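# Close a box end flap and lock its tabs

## Task

Swing the top flap of the upright end wall over and press both of its tabs all the way into the slots in the box floor. At the finish, that end wall and both long side walls must stand upright, the corner flaps at that end must be tucked inward, and the box must rest on its base. None of this may depend on the robot still holding it.

## Robot and tools

Robot: two 6-joint arms, left_arm and right_arm, each ending in a parallel two-finger gripper. Base poses in the scene frame: left_arm at (+0.042, +0.229, 0) m with quat_wxyz (+1.000, 0, 0, +0.014); right_arm at (+0.033, -0.370, 0) m with quat_wxyz (+1.000, 0, 0, -0.016). Scene frame: origin on the table top midway between the arms, +z up, +x pointing out across the table, left_arm on the +y side. The arm names say nothing about which side of a picture an arm shows up on.

execute_actions takes "actions", a list holding zero or one item, plus an optional "pictures" boolean (images come by default). An empty list commands nothing and just reports the state. A move item has "rows" (1 to 15 rows) and "steps" (1 to 15, default 15); every step lasts 1/30 s, each row covers one step, and the final row repeats to fill out the step count. A wait item has only "steps" (up to 300); it sends no command and returns when that many steps have elapsed since the previous result, with your reply time counted in. A refused call moves nothing.

Each row is one flat list of 14 numbers serving both arms: left_arm waist, shoulder, elbow, wrist pitch, wrist yaw, wrist roll, gripper opening, followed by the same seven for right_arm. Include all 14 even when one arm stays still (repeat its current values). The six joint numbers are absolute target angles in radians in joint space, in the same form as Joint positions reports them; they are not offsets and not Cartesian. Stated ranges per arm: waist -2.618 to 3.054, shoulder 0.000 to 3.142, elbow 0.000 to 3.142, wrist pitch -1.571 to 1.571, wrist yaw -1.571 to 1.571, wrist roll -2.094 to 2.094. A call is refused if a target is over 0.036 rad beyond a range end and also farther out than the last reported angle. True ends can differ by up to 0.036 rad; targets past a true end are clipped to it and the result then prints "joint sent to its limit" (possibly about an earlier, still running action). Missing that line does not prove more travel exists. The opening is an absolute value from -1 (closed) to +1 (fully open, 0.094 m between pads).

Motion: each joint's sent target stays within a fixed lead of its measured angle (waist 0.202, shoulder 0.258, elbow 0.238, wrist pitch 0.573, wrist yaw and roll 0.522 rad), so large changes take several steps. If targets would move a gripper more than 70 mm from where it is, all that arm's targets are pulled back proportionally. Between calls the arms keep heading for the last row sent, until they have nearly stopped or a step was HELD; further pushing then needs a new action.

Gripper geometry: fingers extend along the gripper's +z axis and close along its y axis. end_effector_position is the point between the pads, about 1 cm short of the fingertips. A wrist camera mount sits near the hand and can collide too.

Result lines: the state line `left_arm: …` | `right_arm: …` gives each gripper's end_effector_position (m) and end_effector_quat_wxyz in the scene frame; it can be off, more so at long reach. Joint positions and Joint velocities list per arm the six joints (rad, rad/s) then the pad gap (m, m/s). grip_measured is the measured finger opening on the command scale; each gripper may read up to about 1 mm off. To hold something, command roughly 0.03 below grip_measured for a firm grasp, less for a lighter one; pad force tops out near 50 to 62 N and is weaker on parts under about 2 mm thick. "joint command not followed" means the clearance check altered or blocked joint targets on some steps; the rest of the row still ran. HELD marks steps where your row, or part of it, never reached the robot. MOTOR HOT appears from 75 °C; at 90 °C the hot arm halts for 10 s, and at 100 °C its motors and gripper go limp and it drops. Both are shown as OVER-TEMPERATURE FAULT. Holding loads, even while you think, raises heat.

zoom_image: "camera" is one of cam_head_left, cam_head_right, cam_high, cam_low, cam_left_wrist, cam_right_wrist (all 504x504); "region" is [x0, y0, x1, y1] in that image's pixels, origin top-left, no bigger than 504 by 504. It returns a closer view of the latest image. Calibration is given per camera as K, distortion D and T_world_to_cam (world to camera, metres); fixed cameras may be off by up to about 2.3 degrees and 9 mm, wrist cameras are fisheye and follow the reported joints. Results with pictures list cameras whose numbers changed.

read_manual returns only the URDF licence texts (section "licences"); it moves nothing.

finished_scene takes "scene", the number of the current scene; it ends it irreversibly, reports whether the goal was met, and gives the next task if any. Replying with no tool call ends everything.

Avoid: knocking or placing anything off the table, dropping or letting parts slip, slamming, hard hits or very hard shoves, letting the two arms collide or press on each other, and overheating motors. Brief outside tugs on held parts or pushes on loose ones can happen. Smooth, economical motion is preferred.

Each tool is called after "Request:" by a JSON object that holds its "api" and its "payload", one argument or row to a line.

## Session

Request:
{"api": "execute_actions", "payload": {
  "actions": []
}}

Scene clock: 0.00 s of 4500.00 s.
left_arm: end_effector_position=(+0.4282, +0.2471, +0.3928) grip_measured=-0.383 end_effector_quat_wxyz=(+0.692, -0.010, +0.722, +0.021) | right_arm: end_effector_position=(+0.4152, -0.3826, +0.4002) grip_measured=-0.390 end_effector_quat_wxyz=(+0.701, +0.010, +0.713, -0.019)
Joint positions: left_arm=[ 0.016  1.064  1.039 -0.016 -0.     0.017  0.029] | right_arm=[ 0.001  1.047  1.036 -0.007  0.011 -0.013  0.029]
Joint velocities: left_arm=[-0.007  0.007  0.007 -0.066  0.051 -0.007 -0.002] | right_arm=[-0.007 -0.012 -0.012  0.007 -0.007  0.007  0.001]
Motor temperatures (°C, as the motors report them): left_arm=[19 22 20 22 19 21] | right_arm=[20 21 20 18 20 20]

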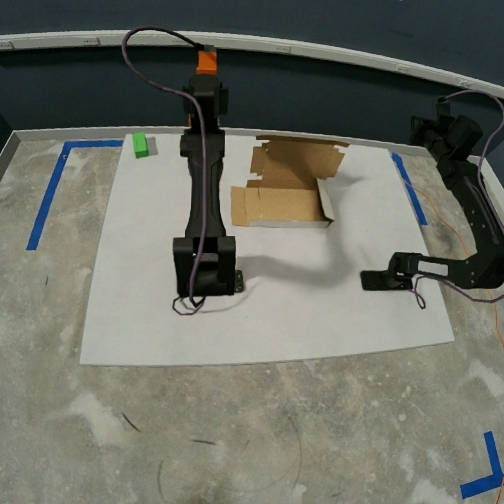

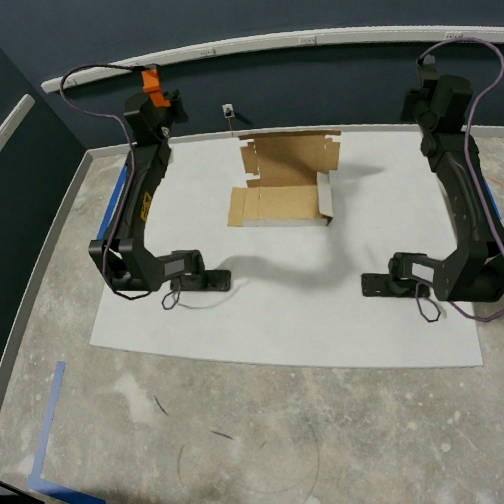

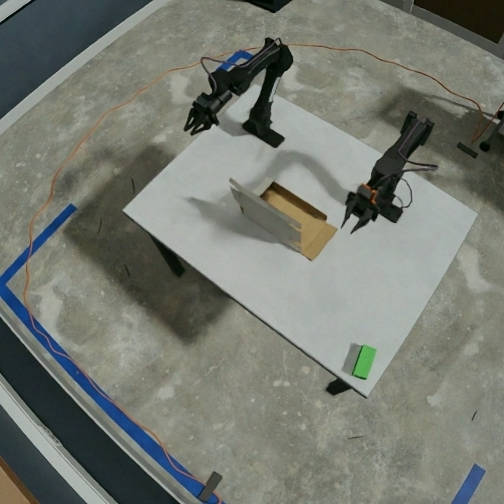

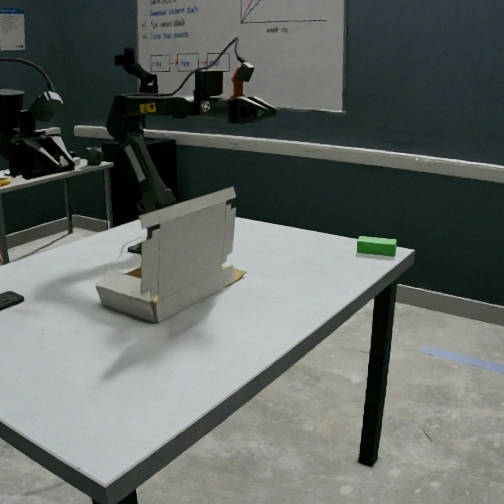

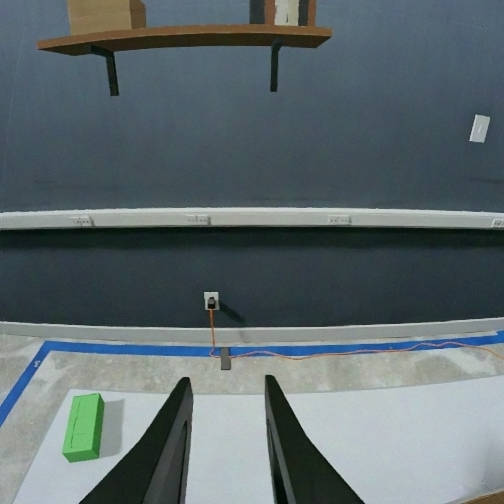

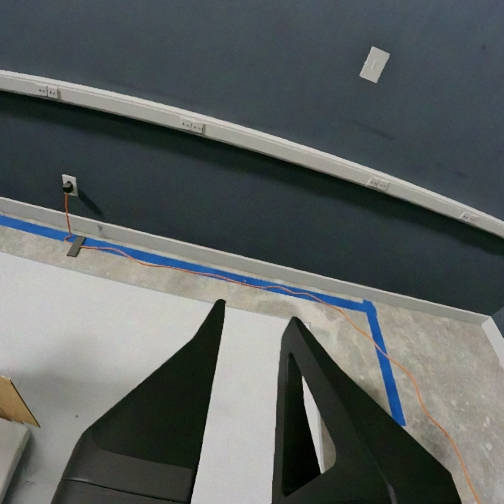

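Request:
{"api": "zoom_image", "payload": {
  "camera": "cam_head_right",
  "region": [210, 120, 360, 240]
}}

Request:
{"api": "zoom_image", "payload": {
  "camera": "cam_high",
  "region": [210, 160, 350, 270]
}}

Request:
{"api": "zoom_image", "payload": {
  "camera": "cam_low",
  "region": [80, 180, 260, 330]
}}

Region (210, 120, 360, 240) of cam_head_right's 504x504 image, scaled by 3.360, with more detail than that image has; it fills the top 403 rows of this view, and the rest is white.

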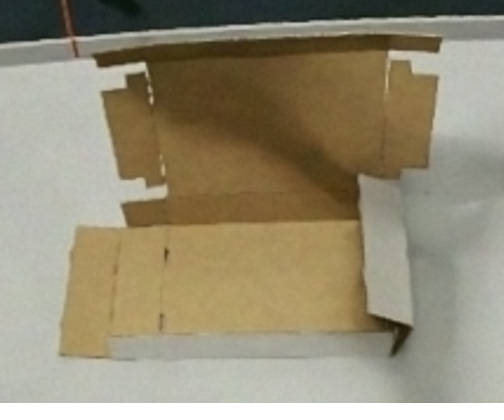

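Region (210, 160, 350, 270) of cam_high's 504x504 image, scaled by 3.600, with more detail than that image has; it fills the top 396 rows of this view, and the rest is white.

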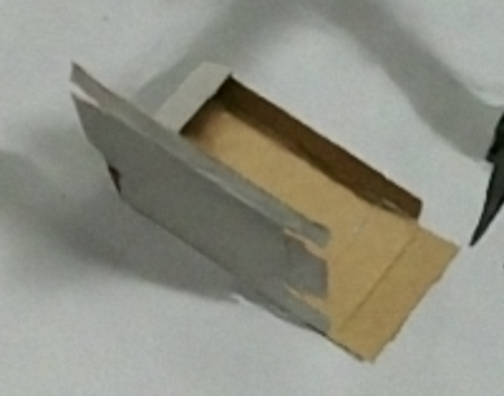

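Region (80, 180, 260, 330) of cam_low's 504x504 image, scaled by 2.800, with more detail than that image has.

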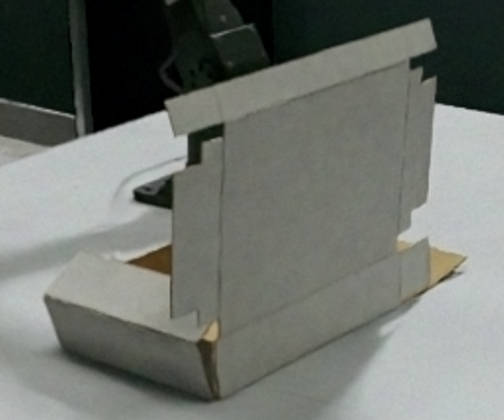

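Request:
{"api": "execute_actions", "payload": {
  "actions": [
    {"rows":[[0.016,1.064,1.039,-0.016,0,0.017,-0.4,0.647,1.924,1.692,-1.339,0,0.6155,0.5]]}
  ],
  "pictures": false
}}

Request:
{"api": "execute_actions", "payload": {
  "actions": [
    {"steps":60}
  ]
}}

Scene clock: 45.57 s of 4500.00 s.
left_arm: end_effector_position=(+0.4282, +0.2471, +0.3935) grip_measured=-0.398 end_effector_quat_wxyz=(+0.693, -0.010, +0.721, +0.021) | right_arm: end_effector_position=(+0.4285, -0.1325, +0.2061) grip_measured=+0.498 end_effector_quat_wxyz=(+0.261, -0.008, +0.954, +0.148)
Joint positions: left_arm=[ 0.016  1.064  1.039 -0.014 -0.     0.017  0.028] | right_arm=[ 0.574  1.755  1.641 -0.846  0.01   0.522  0.07 ]
Joint velocities: left_arm=[ 0.012 -0.007  0.007  0.022  0.037  0.037  0.   ] | right_arm=[ 0.623  1.013  0.276 -1.56  -0.081  0.3    0.001]
Motor temperatures (°C, as the motors report them): left_arm=[19 23 23 29 19 21] | right_arm=[20 22 24 25 20 20]
Steps of this call (steps 1 to 90: nothing new was sent; then 42.07 s passed at rest; steps 91 to 105: all 15 steps of this action). Readings (joint positions):
91: left_arm=[0.016 1.064 1.039 -0.016 -0.000 0.017] | right_arm=[0.019 1.063 1.061 -0.059 0.021 0.036]
92: left_arm=[0.016 1.064 1.039 -0.016 -0.000 0.017] | right_arm=[0.057 1.100 1.113 -0.133 0.024 0.103]
94: left_arm=[0.016 1.064 1.039 -0.015 -0.000 0.017] | right_arm=[0.150 1.202 1.219 -0.261 0.022 0.224]
98: left_arm=[0.016 1.064 1.039 -0.014 -0.000 0.017] | right_arm=[0.329 1.431 1.415 -0.524 0.018 0.387]
105: the state above

Scene clock: 47.57 s of 4500.00 s.
left_arm: end_effector_position=(+0.4282, +0.2471, +0.3935) grip_measured=-0.398 end_effector_quat_wxyz=(+0.693, -0.010, +0.721, +0.021) | right_arm: end_effector_position=(+0.3223, -0.1621, +0.1012) grip_measured=+0.498 end_effector_quat_wxyz=(-0.024, -0.005, +1.000, -0.016)
Joint positions: left_arm=[ 0.016  1.064  1.039 -0.014 -0.     0.017  0.028] | right_arm=[ 0.652  1.953  1.656 -1.331 -0.002  0.609  0.07 ]
Joint velocities: left_arm=[-0.007 -0.002 -0.007 -0.037 -0.007 -0.051  0.001] | right_arm=[-0.012  0.017 -0.007  0.022  0.022  0.037 -0.   ]
Motor temperatures (°C, as the motors report them): left_arm=[19 23 23 29 19 21] | right_arm=[20 22 24 25 20 20]
Steps of this call (steps 1 to 45: the robot went on to your last target; steps 46 to 60: nothing new was sent). Readings (joint positions):
1: left_arm=[0.016 1.064 1.039 -0.014 -0.000 0.017] | right_arm=[0.595 1.791 1.648 -0.902 0.009 0.533]
2: left_arm=[0.016 1.064 1.039 -0.014 -0.000 0.017] | right_arm=[0.613 1.830 1.653 -0.967 0.007 0.546]
4: left_arm=[0.016 1.064 1.039 -0.014 -0.000 0.017] | right_arm=[0.640 1.904 1.656 -1.095 0.003 0.568]
8: left_arm=[0.016 1.064 1.039 -0.014 -0.000 0.017] | right_arm=[0.652 1.970 1.656 -1.242 -0.002 0.592]
60: the state above
All arms were judged still, so your last target was given up. Only a new action makes them travel on or press farther. Fingers that are still opening or closing keep moving.
camera_calibration (this result's frames):
cam_left_wrist: T_world_to_cam=[[-0.00988737, -0.999896, -0.0104624, 0.247738], [-0.513773, 0.0140561, -0.857811, 0.609261], [0.857869, -0.0031062, -0.513859, -0.0621429], [0, 0, 0, 1]] pos_world=[0.368782, 0.238956, 0.49329]
cam_right_wrist: T_world_to_cam=[[0.29305, -0.956013, -0.0126636, -0.244992], [-0.768619, -0.243444, 0.591574, 0.185575], [-0.568636, -0.163627, -0.806151, 0.348749], [0, 0, 0, 1]] pos_world=[0.412743, -0.131974, 0.168261]

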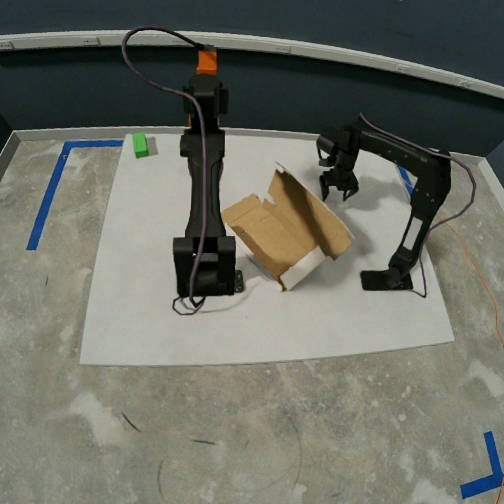

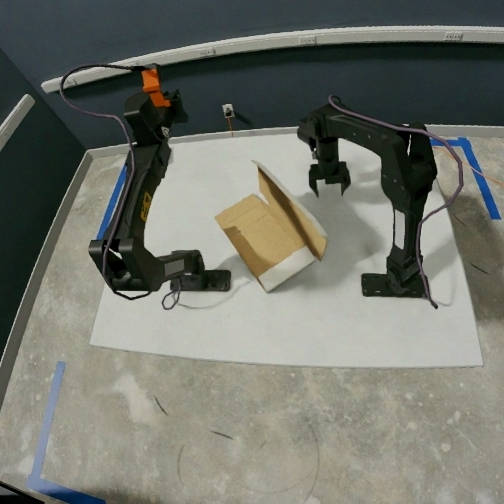

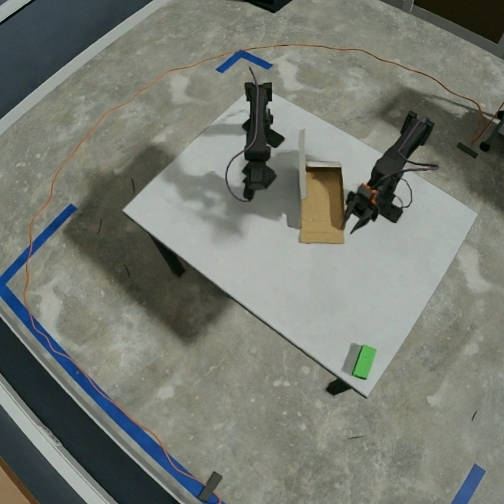

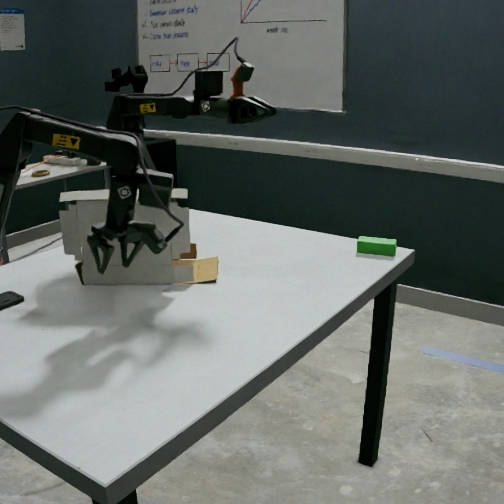

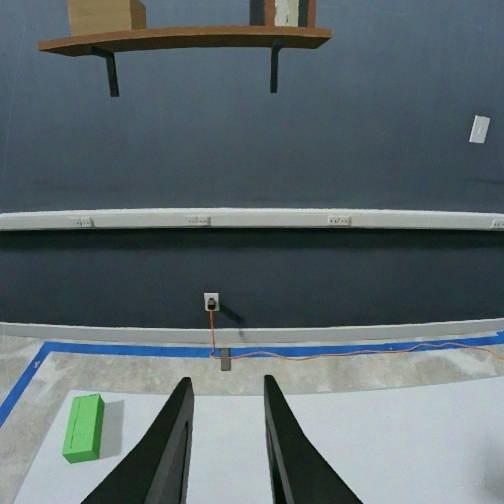

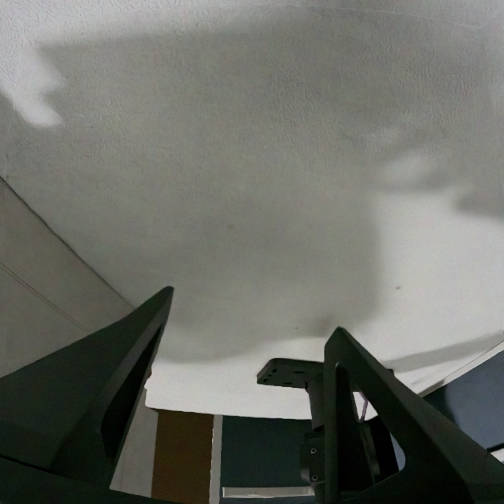

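Knocked the lid and rotated the box. Left arm is now better placed.

Request:
{"api": "zoom_image", "payload": {
  "camera": "cam_head_right",
  "region": [200, 150, 350, 300]
}}

Request:
{"api": "zoom_image", "payload": {
  "camera": "cam_head_left",
  "region": [210, 150, 360, 300]
}}

Region (200, 150, 350, 300) of cam_head_right's 504x504 image, scaled by 3.360, with more detail than that image has.

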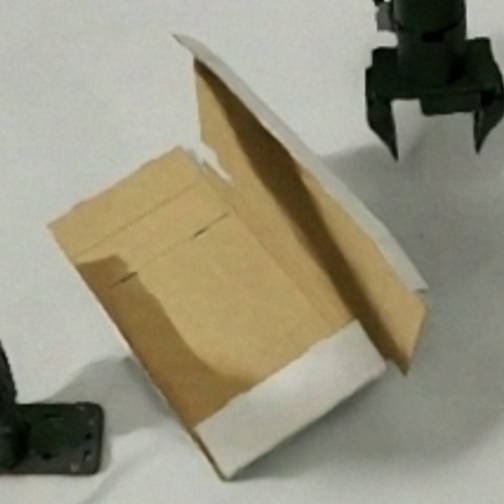

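Region (210, 150, 360, 300) of cam_head_left's 504x504 image, scaled by 3.360, with more detail than that image has.

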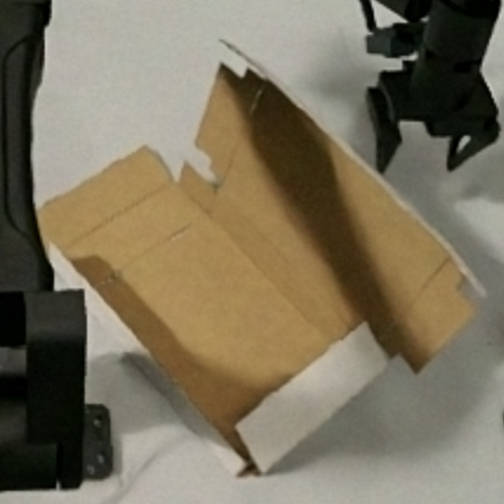

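Request:
{"api": "execute_actions", "payload": {
  "actions": [
    {"rows":[[0.3,1.542,1.286,-1.315,0,-0.736,0.5,-0.3,1.3,1.3,-1.3,0,0,0.5]]}
  ],
  "pictures": false
}}

Request:
{"api": "execute_actions", "payload": {
  "actions": [
    {"steps":30}
  ],
  "pictures": false
}}

Request:
{"api": "execute_actions", "payload": {
  "actions": [
    {"rows":[[-1.659,1.542,1.286,-1.315,0,-0.736,0.5,-0.3,1.3,1.3,-1.3,0,0,0.5]]}
  ],
  "pictures": false
}}

Request:
{"api": "execute_actions", "payload": {
  "actions": [
    {"steps":75}
  ]
}}

Scene clock: 79.60 s of 4500.00 s.
left_arm: end_effector_position=(+0.3976, +0.3448, +0.1489) grip_measured=+0.498 end_effector_quat_wxyz=(+0.229, -0.430, +0.873, -0.036) | right_arm: end_effector_position=(+0.2891, -0.4395, +0.2029) grip_measured=+0.498 end_effector_quat_wxyz=(+0.153, +0.154, +0.976, -0.019)
Joint positions: left_arm=[ 0.287  1.534  1.247 -0.816  0.006 -0.602  0.07 ] | right_arm=[-0.235  1.288  1.319 -1.292  0.005  0.046  0.07 ]
Joint velocities: left_arm=[ 0.071  0.32  -0.007 -2.484 -0.007 -0.696 -0.   ] | right_arm=[-1.643 -0.017 -0.002 -0.125  0.11  -0.256  0.001]
Motor temperatures (°C, as the motors report them): left_arm=[19 23 23 32 19 21] | right_arm=[20 27 24 21 20 20]
Steps of this call (steps 1 to 90: nothing new was sent; then 28.53 s passed at rest; steps 91 to 105: all 15 steps of this action). Readings (joint positions):
91: left_arm=[0.031 1.081 1.064 -0.062 0.010 -0.030] | right_arm=[0.638 1.932 1.626 -1.308 -0.008 0.553]
92: left_arm=[0.066 1.120 1.118 -0.126 0.014 -0.093] | right_arm=[0.610 1.891 1.564 -1.283 -0.015 0.477]
94: left_arm=[0.143 1.205 1.192 -0.200 0.012 -0.198] | right_arm=[0.513 1.791 1.444 -1.282 -0.015 0.349]
98: left_arm=[0.231 1.348 1.236 -0.345 0.007 -0.365] | right_arm=[0.263 1.570 1.324 -1.292 -0.007 0.177]
105: the state above

Scene clock: 80.60 s of 4500.00 s.
left_arm: end_effector_position=(+0.2919, +0.3116, +0.1229) grip_measured=+0.498 end_effector_quat_wxyz=(-0.004, -0.500, +0.866, -0.002) | right_arm: end_effector_position=(+0.2833, -0.4572, +0.2015) grip_measured=+0.498 end_effector_quat_wxyz=(+0.148, +0.168, +0.974, -0.029)
Joint positions: left_arm=[ 0.291  1.545  1.261 -1.293  0.006 -0.73   0.07 ] | right_arm=[-0.302  1.293  1.319 -1.294  0.01   0.006  0.07 ]
Joint velocities: left_arm=[-0.002  0.007  0.007 -0.066 -0.037 -0.022 -0.   ] | right_arm=[ 0.002 -0.012 -0.007 -0.037 -0.022  0.037 -0.   ]
Motor temperatures (°C, as the motors report them): left_arm=[19 23 23 32 19 21] | right_arm=[20 27 24 21 20 20]
Steps of this call (steps 1 to 30: the robot went on to your last target). Readings (joint positions):
1: left_arm=[0.289 1.542 1.247 -0.902 0.006 -0.625] | right_arm=[-0.277 1.288 1.319 -1.292 0.011 0.039]
2: left_arm=[0.291 1.545 1.247 -0.983 0.006 -0.646] | right_arm=[-0.296 1.291 1.319 -1.293 0.014 0.033]
4: left_arm=[0.291 1.545 1.248 -1.109 0.006 -0.677] | right_arm=[-0.302 1.293 1.319 -1.293 0.013 0.024]
8: left_arm=[0.291 1.545 1.257 -1.230 0.006 -0.709] | right_arm=[-0.302 1.293 1.319 -1.294 0.011 0.013]
30: the state above

Scene clock: 81.10 s of 4500.00 s.
left_arm: end_effector_position=(+0.2461, +0.0633, +0.1229) grip_measured=+0.498 end_effector_quat_wxyz=(-0.003, -0.023, +1.000, +0.002) | right_arm: end_effector_position=(+0.2833, -0.4572, +0.2015) grip_measured=+0.498 end_effector_quat_wxyz=(+0.148, +0.167, +0.974, -0.029)
Joint positions: left_arm=[-0.713  1.545  1.261 -1.294  0.    -0.732  0.07 ] | right_arm=[-0.302  1.293  1.319 -1.295  0.01   0.005  0.07 ]
Joint velocities: left_arm=[-2.059  0.012 -0.012 -0.007 -0.007 -0.037  0.001] | right_arm=[ 0.007 -0.002  0.002  0.007 -0.081 -0.022  0.   ]
Motor temperatures (°C, as the motors report them): left_arm=[19 23 23 32 19 21] | right_arm=[20 26 24 21 20 20]
Steps of this call (steps 1 to 15: all 15 steps of this action). Readings (joint positions):
1: left_arm=[0.272 1.545 1.261 -1.294 -0.004 -0.731] | right_arm=[-0.302 1.293 1.319 -1.294 0.010 0.006]
2: left_arm=[0.224 1.545 1.261 -1.294 -0.012 -0.732] | right_arm=[-0.302 1.293 1.319 -1.294 0.010 0.006]
4: left_arm=[0.087 1.545 1.261 -1.294 -0.011 -0.732] | right_arm=[-0.302 1.293 1.319 -1.294 0.010 0.006]
8: left_arm=[-0.204 1.545 1.261 -1.294 -0.004 -0.732] | right_arm=[-0.302 1.293 1.319 -1.295 0.010 0.005]
15: the state above

Scene clock: 83.60 s of 4500.00 s.
left_arm: end_effector_position=(+0.0230, -0.0333, +0.1229) grip_measured=+0.499 end_effector_quat_wxyz=(-0.006, +0.438, +0.899, +0.002) | right_arm: end_effector_position=(+0.2833, -0.4572, +0.2015) grip_measured=+0.498 end_effector_quat_wxyz=(+0.148, +0.167, +0.974, -0.029)
Joint positions: left_arm=[-1.668  1.545  1.261 -1.294  0.009 -0.733  0.07 ] | right_arm=[-0.302  1.293  1.319 -1.295  0.01   0.005  0.07 ]
Joint velocities: left_arm=[-0.012  0.022  0.022  0.081  0.037 -0.007  0.   ] | right_arm=[-0.007 -0.012  0.002  0.051  0.037 -0.007 -0.001]
Motor temperatures (°C, as the motors report them): left_arm=[19 23 24 31 19 21] | right_arm=[20 26 24 21 20 20]
Steps of this call (steps 1 to 30: the robot went on to your last target; steps 31 to 75: nothing new was sent). Readings (joint positions):
1: left_arm=[-0.785 1.545 1.261 -1.294 -0.000 -0.733] | right_arm=[-0.302 1.293 1.319 -1.295 0.010 0.005]
2: left_arm=[-0.857 1.545 1.261 -1.294 -0.000 -0.733] | right_arm=[-0.302 1.293 1.319 -1.295 0.010 0.005]
4: left_arm=[-1.003 1.545 1.261 -1.294 0.001 -0.733] | right_arm=[-0.302 1.293 1.319 -1.295 0.010 0.005]
8: left_arm=[-1.293 1.545 1.261 -1.294 0.001 -0.733] | right_arm=[-0.302 1.293 1.319 -1.295 0.010 0.005]
75: the state above
All arms were judged still, so your last target was given up. Only a new action makes them travel on or press farther. Fingers that are still opening or closing keep moving.
camera_calibration (this result's frames):
cam_left_wrist: T_world_to_cam=[[-0.78324, -0.619302, 0.0547631, -0.0170528], [-0.519772, 0.700593, 0.488883, 0.0303801], [-0.341133, 0.354449, -0.870629, 0.228892], [0, 0, 0, 1]] pos_world=[0.080517, -0.112975, 0.185362]
cam_right_wrist: T_world_to_cam=[[-0.0570926, -0.996335, 0.0636945, -0.448998], [-0.955366, 0.0730447, 0.286251, 0.283542], [-0.289855, -0.0445087, -0.956035, 0.364834], [0, 0, 0, 1]] pos_world=[0.351001, -0.451826, 0.296228]

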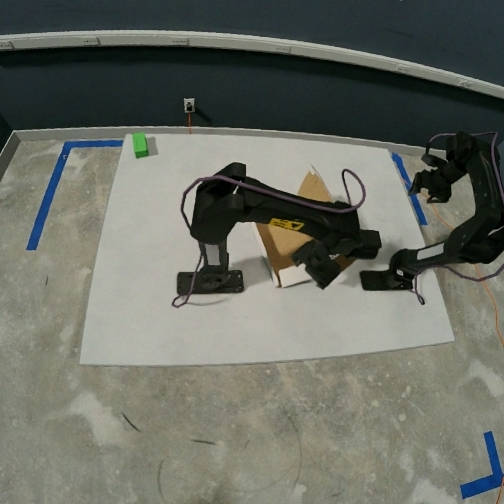

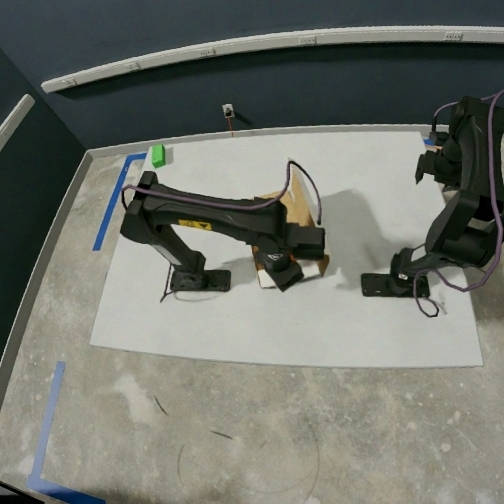

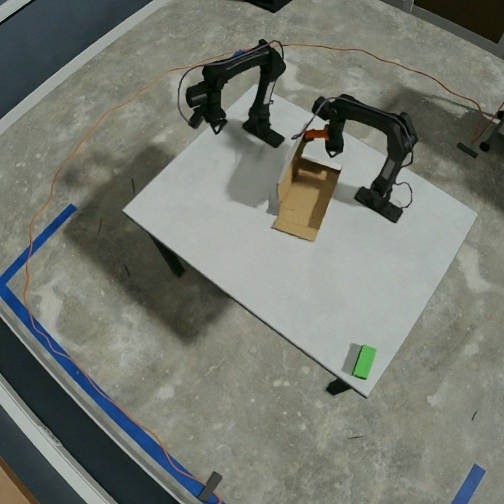

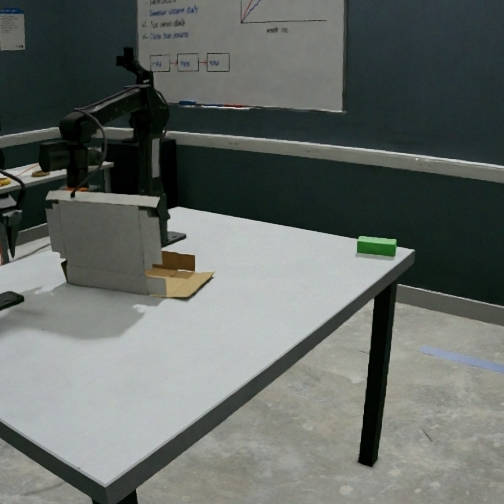

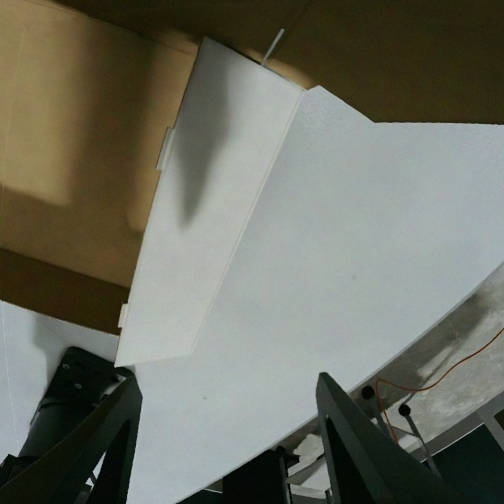

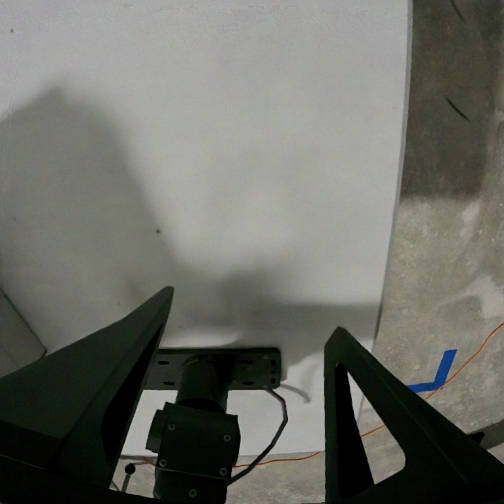

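Request:
{"api": "execute_actions", "payload": {
  "actions": [
    {"rows":[[-1.649,1.446,1.10,-1.224,0,-0.323,0.5,-0.3,1.3,1.3,-1.3,0,0,0.5]]}
  ],
  "pictures": false
}}

Request:
{"api": "execute_actions", "payload": {
  "actions": [
    {"steps":30}
  ]
}}

Scene clock: 99.83 s of 4500.00 s.
left_arm: end_effector_position=(+0.0270, -0.0082, +0.1052) grip_measured=+0.499 end_effector_quat_wxyz=(-0.008, +0.600, +0.800, +0.006) | right_arm: end_effector_position=(+0.2833, -0.4571, +0.2015) grip_measured=+0.498 end_effector_quat_wxyz=(+0.148, +0.167, +0.974, -0.029)
Joint positions: left_arm=[-1.659  1.465  1.115 -1.24   0.008 -0.344  0.07 ] | right_arm=[-0.302  1.293  1.319 -1.295  0.009  0.005  0.07 ]
Joint velocities: left_arm=[ 0.017 -0.007 -0.007  0.037  0.022  0.081 -0.   ] | right_arm=[-0.007 -0.012  0.007 -0.022  0.007 -0.022 -0.001]
Motor temperatures (°C, as the motors report them): left_arm=[19 24 24 28 19 21] | right_arm=[20 24 23 21 20 20]
Steps of this call (steps 1 to 90: nothing new was sent; then 12.73 s passed at rest; steps 91 to 105: all 15 steps of this action). Readings (joint positions):
91: left_arm=[-1.666 1.533 1.240 -1.273 0.009 -0.676] | right_arm=[-0.302 1.293 1.319 -1.295 0.009 0.005]
92: left_arm=[-1.664 1.507 1.197 -1.245 0.009 -0.606] | right_arm=[-0.302 1.293 1.319 -1.295 0.009 0.005]
94: left_arm=[-1.660 1.472 1.136 -1.247 0.008 -0.506] | right_arm=[-0.302 1.293 1.319 -1.295 0.009 0.005]
98: left_arm=[-1.659 1.465 1.115 -1.248 0.008 -0.401] | right_arm=[-0.302 1.293 1.319 -1.295 0.009 0.005]
105: the state above

Scene clock: 100.83 s of 4500.00 s.
left_arm: end_effector_position=(+0.0270, -0.0086, +0.1052) grip_measured=+0.499 end_effector_quat_wxyz=(-0.008, +0.606, +0.795, +0.005) | right_arm: end_effector_position=(+0.2833, -0.4571, +0.2015) grip_measured=+0.498 end_effector_quat_wxyz=(+0.148, +0.167, +0.974, -0.029)
Joint positions: left_arm=[-1.659  1.465  1.115 -1.239  0.007 -0.329  0.07 ] | right_arm=[-0.302  1.293  1.319 -1.295  0.009  0.005  0.07 ]
Joint velocities: left_arm=[-0.007 -0.002 -0.012  0.022  0.007 -0.037 -0.   ] | right_arm=[ 0.027 -0.007 -0.007 -0.007 -0.081 -0.051  0.   ]
Motor temperatures (°C, as the motors report them): left_arm=[19 24 24 28 19 21] | right_arm=[20 24 23 21 20 20]
Steps of this call (steps 1 to 30: the robot went on to your last target). Readings (joint positions):
1: left_arm=[-1.659 1.465 1.115 -1.240 0.008 -0.341] | right_arm=[-0.302 1.293 1.319 -1.295 0.009 0.005]
2: left_arm=[-1.659 1.465 1.115 -1.239 0.008 -0.339] | right_arm=[-0.302 1.293 1.319 -1.295 0.009 0.005]
4: left_arm=[-1.659 1.465 1.115 -1.239 0.007 -0.335] | right_arm=[-0.302 1.293 1.319 -1.295 0.009 0.005]
8: left_arm=[-1.659 1.465 1.115 -1.239 0.007 -0.331] | right_arm=[-0.302 1.293 1.319 -1.295 0.009 0.005]
30: the state above
All arms were judged still, so your last target was given up. Only a new action makes them travel on or press farther. Fingers that are still opening or closing keep moving.
camera_calibration (this result's frames):
cam_left_wrist: T_world_to_cam=[[-0.961299, -0.270061, 0.0545153, 0.0102644], [-0.208819, 0.843278, 0.495255, 0.0160229], [-0.179721, 0.464704, -0.867035, 0.20226], [0, 0, 0, 1]] pos_world=[0.0495635, -0.104731, 0.166872]
cam_right_wrist: T_world_to_cam=[[-0.0569872, -0.996363, 0.0633448, -0.448905], [-0.955409, 0.0728378, 0.286163, 0.283495], [-0.289736, -0.0442125, -0.956085, 0.364954], [0, 0, 0, 1]] pos_world=[0.351012, -0.451786, 0.296237]

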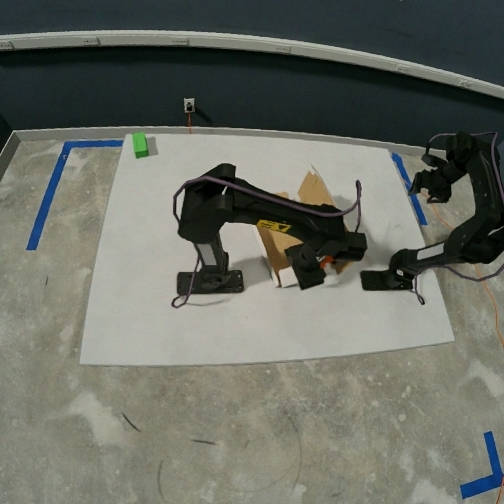

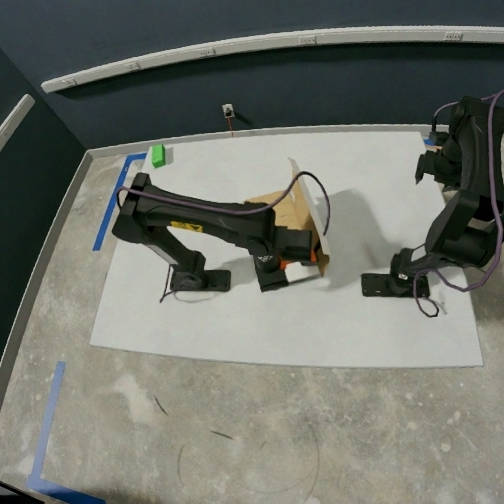

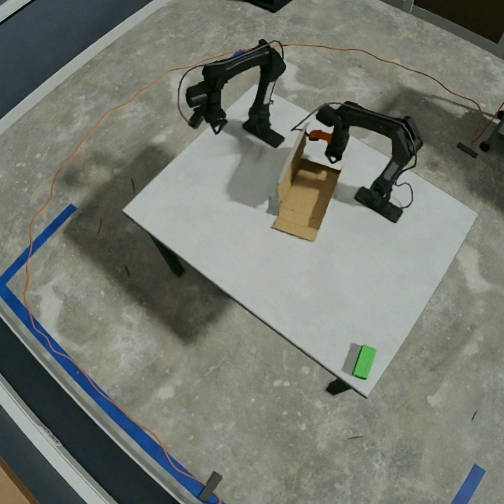

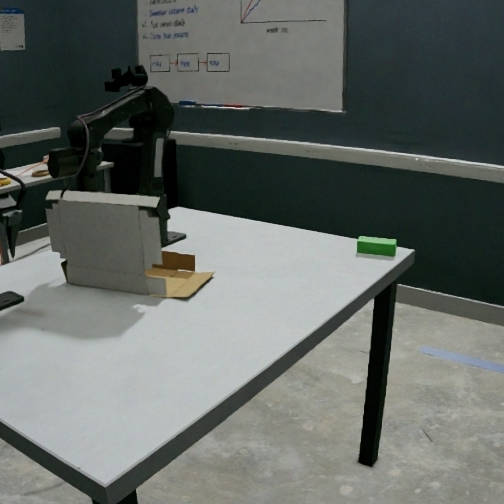

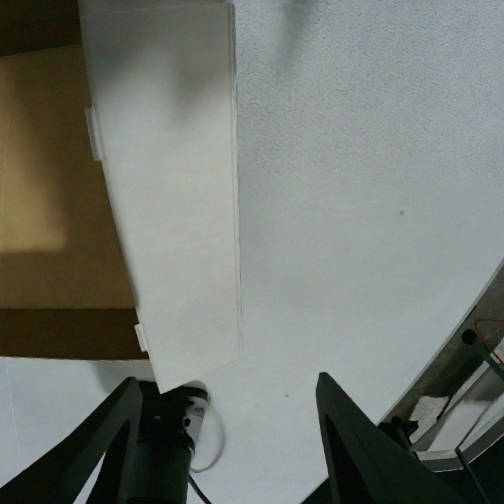

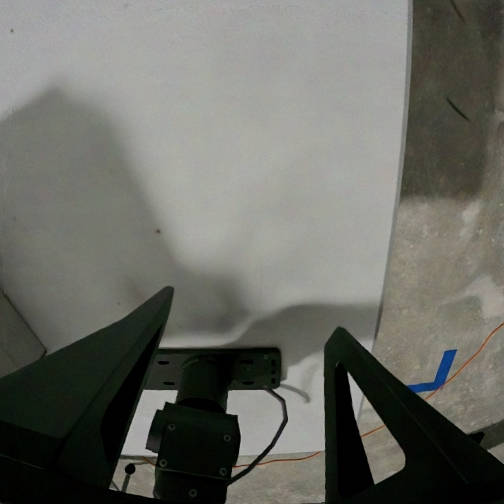

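Aligned. Descend.

Request:
{"api": "execute_actions", "payload": {
  "actions": [
    {"rows":[[-1.649,1.485,0.98,-1.066,0,-0.323,0.5,-0.3,1.3,1.3,-1.3,0,0,0.5]]}
  ],
  "pictures": false
}}

Request:
{"api": "execute_actions", "payload": {
  "actions": [
    {"rows":[[-1.649,1.523,0.859,-0.907,0,-0.323,0.5,-0.3,1.3,1.3,-1.3,0,0,0.5]]}
  ],
  "pictures": false
}}

Request:
{"api": "execute_actions", "payload": {
  "actions": [
    {"steps":20}
  ]
}}

Scene clock: 108.60 s of 4500.00 s.
left_arm: end_effector_position=(+0.0271, -0.0100, +0.0722) grip_measured=+0.499 end_effector_quat_wxyz=(-0.003, +0.606, +0.795, -0.001) | right_arm: end_effector_position=(+0.2833, -0.4571, +0.2015) grip_measured=+0.498 end_effector_quat_wxyz=(+0.148, +0.167, +0.974, -0.029)
Joint positions: left_arm=[-1.659  1.477  0.994 -1.089  0.007 -0.329  0.07 ] | right_arm=[-0.302  1.293  1.319 -1.295  0.009  0.005  0.07 ]
Joint velocities: left_arm=[ 0.012  0.012 -0.007  0.051  0.007 -0.007 -0.001] | right_arm=[-0.002  0.017  0.007  0.037  0.022 -0.007  0.001]
Motor temperatures (°C, as the motors report them): left_arm=[19 24 23 27 19 21] | right_arm=[20 23 23 21 20 20]
Steps of this call (steps 1 to 90: nothing new was sent; then 4.27 s passed at rest; steps 91 to 105: all 15 steps of this action). Readings (joint positions):
91: left_arm=[-1.659 1.464 1.100 -1.216 0.007 -0.329] | right_arm=[-0.302 1.293 1.319 -1.295 0.009 0.005]
92: left_arm=[-1.659 1.462 1.072 -1.180 0.007 -0.329] | right_arm=[-0.302 1.293 1.319 -1.295 0.009 0.005]
94: left_arm=[-1.659 1.471 1.018 -1.140 0.007 -0.329] | right_arm=[-0.302 1.293 1.319 -1.295 0.009 0.005]
98: left_arm=[-1.659 1.477 0.994 -1.116 0.007 -0.329] | right_arm=[-0.302 1.293 1.319 -1.295 0.009 0.005]
105: the state above

Scene clock: 109.10 s of 4500.00 s.
left_arm: end_effector_position=(+0.0295, -0.0068, +0.0416) grip_measured=+0.499 end_effector_quat_wxyz=(+0.002, +0.607, +0.795, +0.002) | right_arm: end_effector_position=(+0.2833, -0.4571, +0.2015) grip_measured=+0.498 end_effector_quat_wxyz=(+0.148, +0.167, +0.974, -0.029)
Joint positions: left_arm=[-1.658  1.503  0.89  -0.959 -0.005 -0.327  0.07 ] | right_arm=[-0.302  1.293  1.319 -1.295  0.009  0.005  0.07 ]
Joint velocities: left_arm=[-0.007 -0.007 -0.002  0.051 -0.066 -0.081  0.   ] | right_arm=[-0.007 -0.022 -0.002 -0.007 -0.051  0.022  0.001]
Motor temperatures (°C, as the motors report them): left_arm=[19 24 23 27 19 21] | right_arm=[20 23 23 21 20 20]
Steps of this call (steps 1 to 15: all 15 steps of this action). Readings (joint positions):
1: left_arm=[-1.659 1.478 0.979 -1.065 0.007 -0.329] | right_arm=[-0.302 1.293 1.319 -1.295 0.009 0.005]
2: left_arm=[-1.659 1.480 0.954 -1.026 0.006 -0.329] | right_arm=[-0.302 1.293 1.319 -1.295 0.009 0.005]
4: left_arm=[-1.659 1.495 0.907 -0.980 0.002 -0.328] | right_arm=[-0.302 1.293 1.319 -1.295 0.009 0.005]
8: left_arm=[-1.658 1.503 0.890 -0.960 -0.005 -0.327] | right_arm=[-0.302 1.293 1.319 -1.295 0.009 0.005]
15: the state above

Scene clock: 109.77 s of 4500.00 s.
left_arm: end_effector_position=(+0.0295, -0.0068, +0.0416) grip_measured=+0.499 end_effector_quat_wxyz=(+0.002, +0.607, +0.795, +0.002) | right_arm: end_effector_position=(+0.2833, -0.4571, +0.2015) grip_measured=+0.498 end_effector_quat_wxyz=(+0.148, +0.167, +0.974, -0.029)
Joint positions: left_arm=[-1.658  1.503  0.89  -0.959 -0.005 -0.327  0.07 ] | right_arm=[-0.302  1.293  1.319 -1.295  0.009  0.005  0.07 ]
Joint velocities: left_arm=[-0.007  0.007 -0.007  0.007 -0.007  0.037  0.   ] | right_arm=[-0.032 -0.022  0.002  0.022  0.007 -0.022 -0.   ]
Motor temperatures (°C, as the motors report them): left_arm=[19 24 23 27 19 21] | right_arm=[20 23 23 21 20 20]
Steps of this call (steps 1 to 15: the robot went on to your last target; steps 16 to 20: nothing new was sent). Readings (joint positions):
1: left_arm=[-1.658 1.503 0.890 -0.959 -0.005 -0.327] | right_arm=[-0.302 1.293 1.319 -1.295 0.009 0.005]
2: left_arm=[-1.658 1.503 0.890 -0.959 -0.005 -0.327] | right_arm=[-0.302 1.293 1.319 -1.295 0.009 0.005]
4: left_arm=[-1.658 1.503 0.890 -0.959 -0.005 -0.327] | right_arm=[-0.302 1.293 1.319 -1.295 0.009 0.005]
8: left_arm=[-1.658 1.503 0.890 -0.959 -0.005 -0.327] | right_arm=[-0.302 1.293 1.319 -1.295 0.009 0.005]
20: the state above
All arms were judged still, so your last target was given up. Only a new action makes them travel on or press farther. Fingers that are still opening or closing keep moving.
camera_calibration (this result's frames):
cam_left_wrist: T_world_to_cam=[[-0.962437, -0.267272, 0.0477584, 0.0168951], [-0.212749, 0.851681, 0.478934, 0.047355], [-0.168681, 0.450783, -0.876551, 0.146752], [0, 0, 0, 1]] pos_world=[0.0510895, -0.101969, 0.105149]
cam_right_wrist: T_world_to_cam=[[-0.0569872, -0.996363, 0.0633448, -0.448905], [-0.955409, 0.0728378, 0.286163, 0.283495], [-0.289736, -0.0442125, -0.956085, 0.364954], [0, 0, 0, 1]] pos_world=[0.351012, -0.451786, 0.296237]

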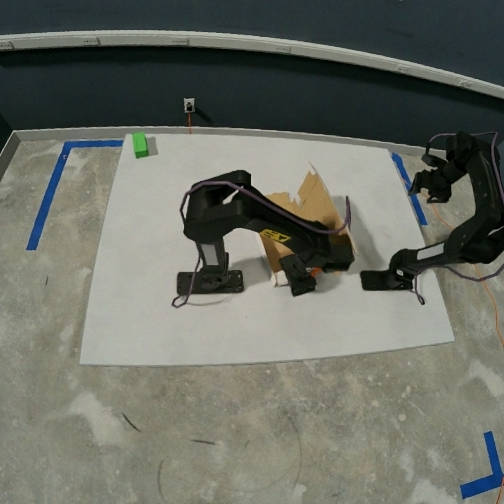

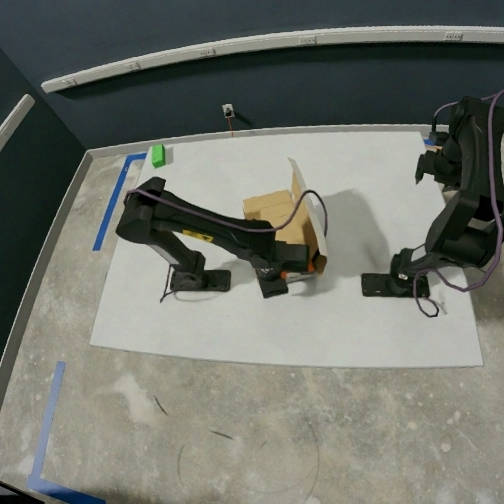

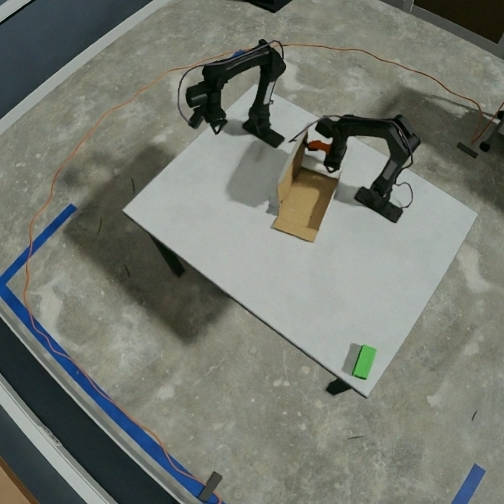

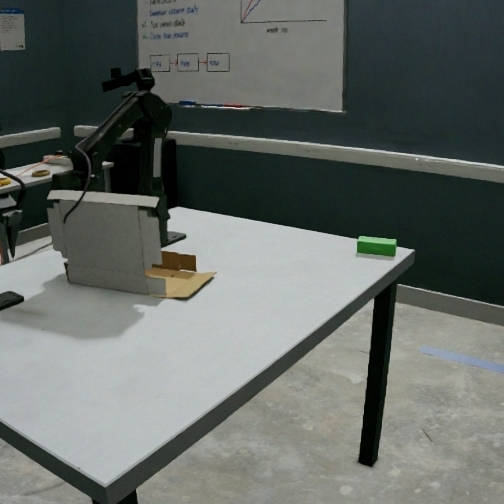

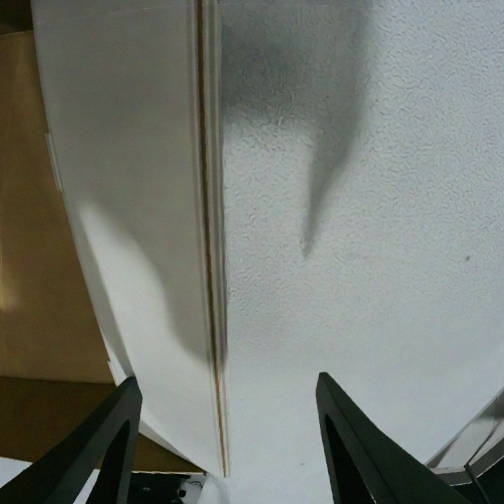

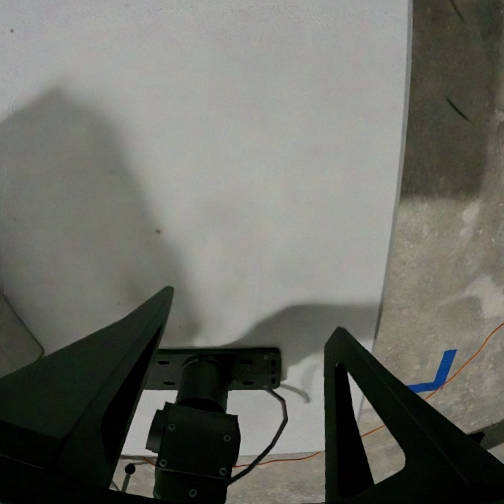

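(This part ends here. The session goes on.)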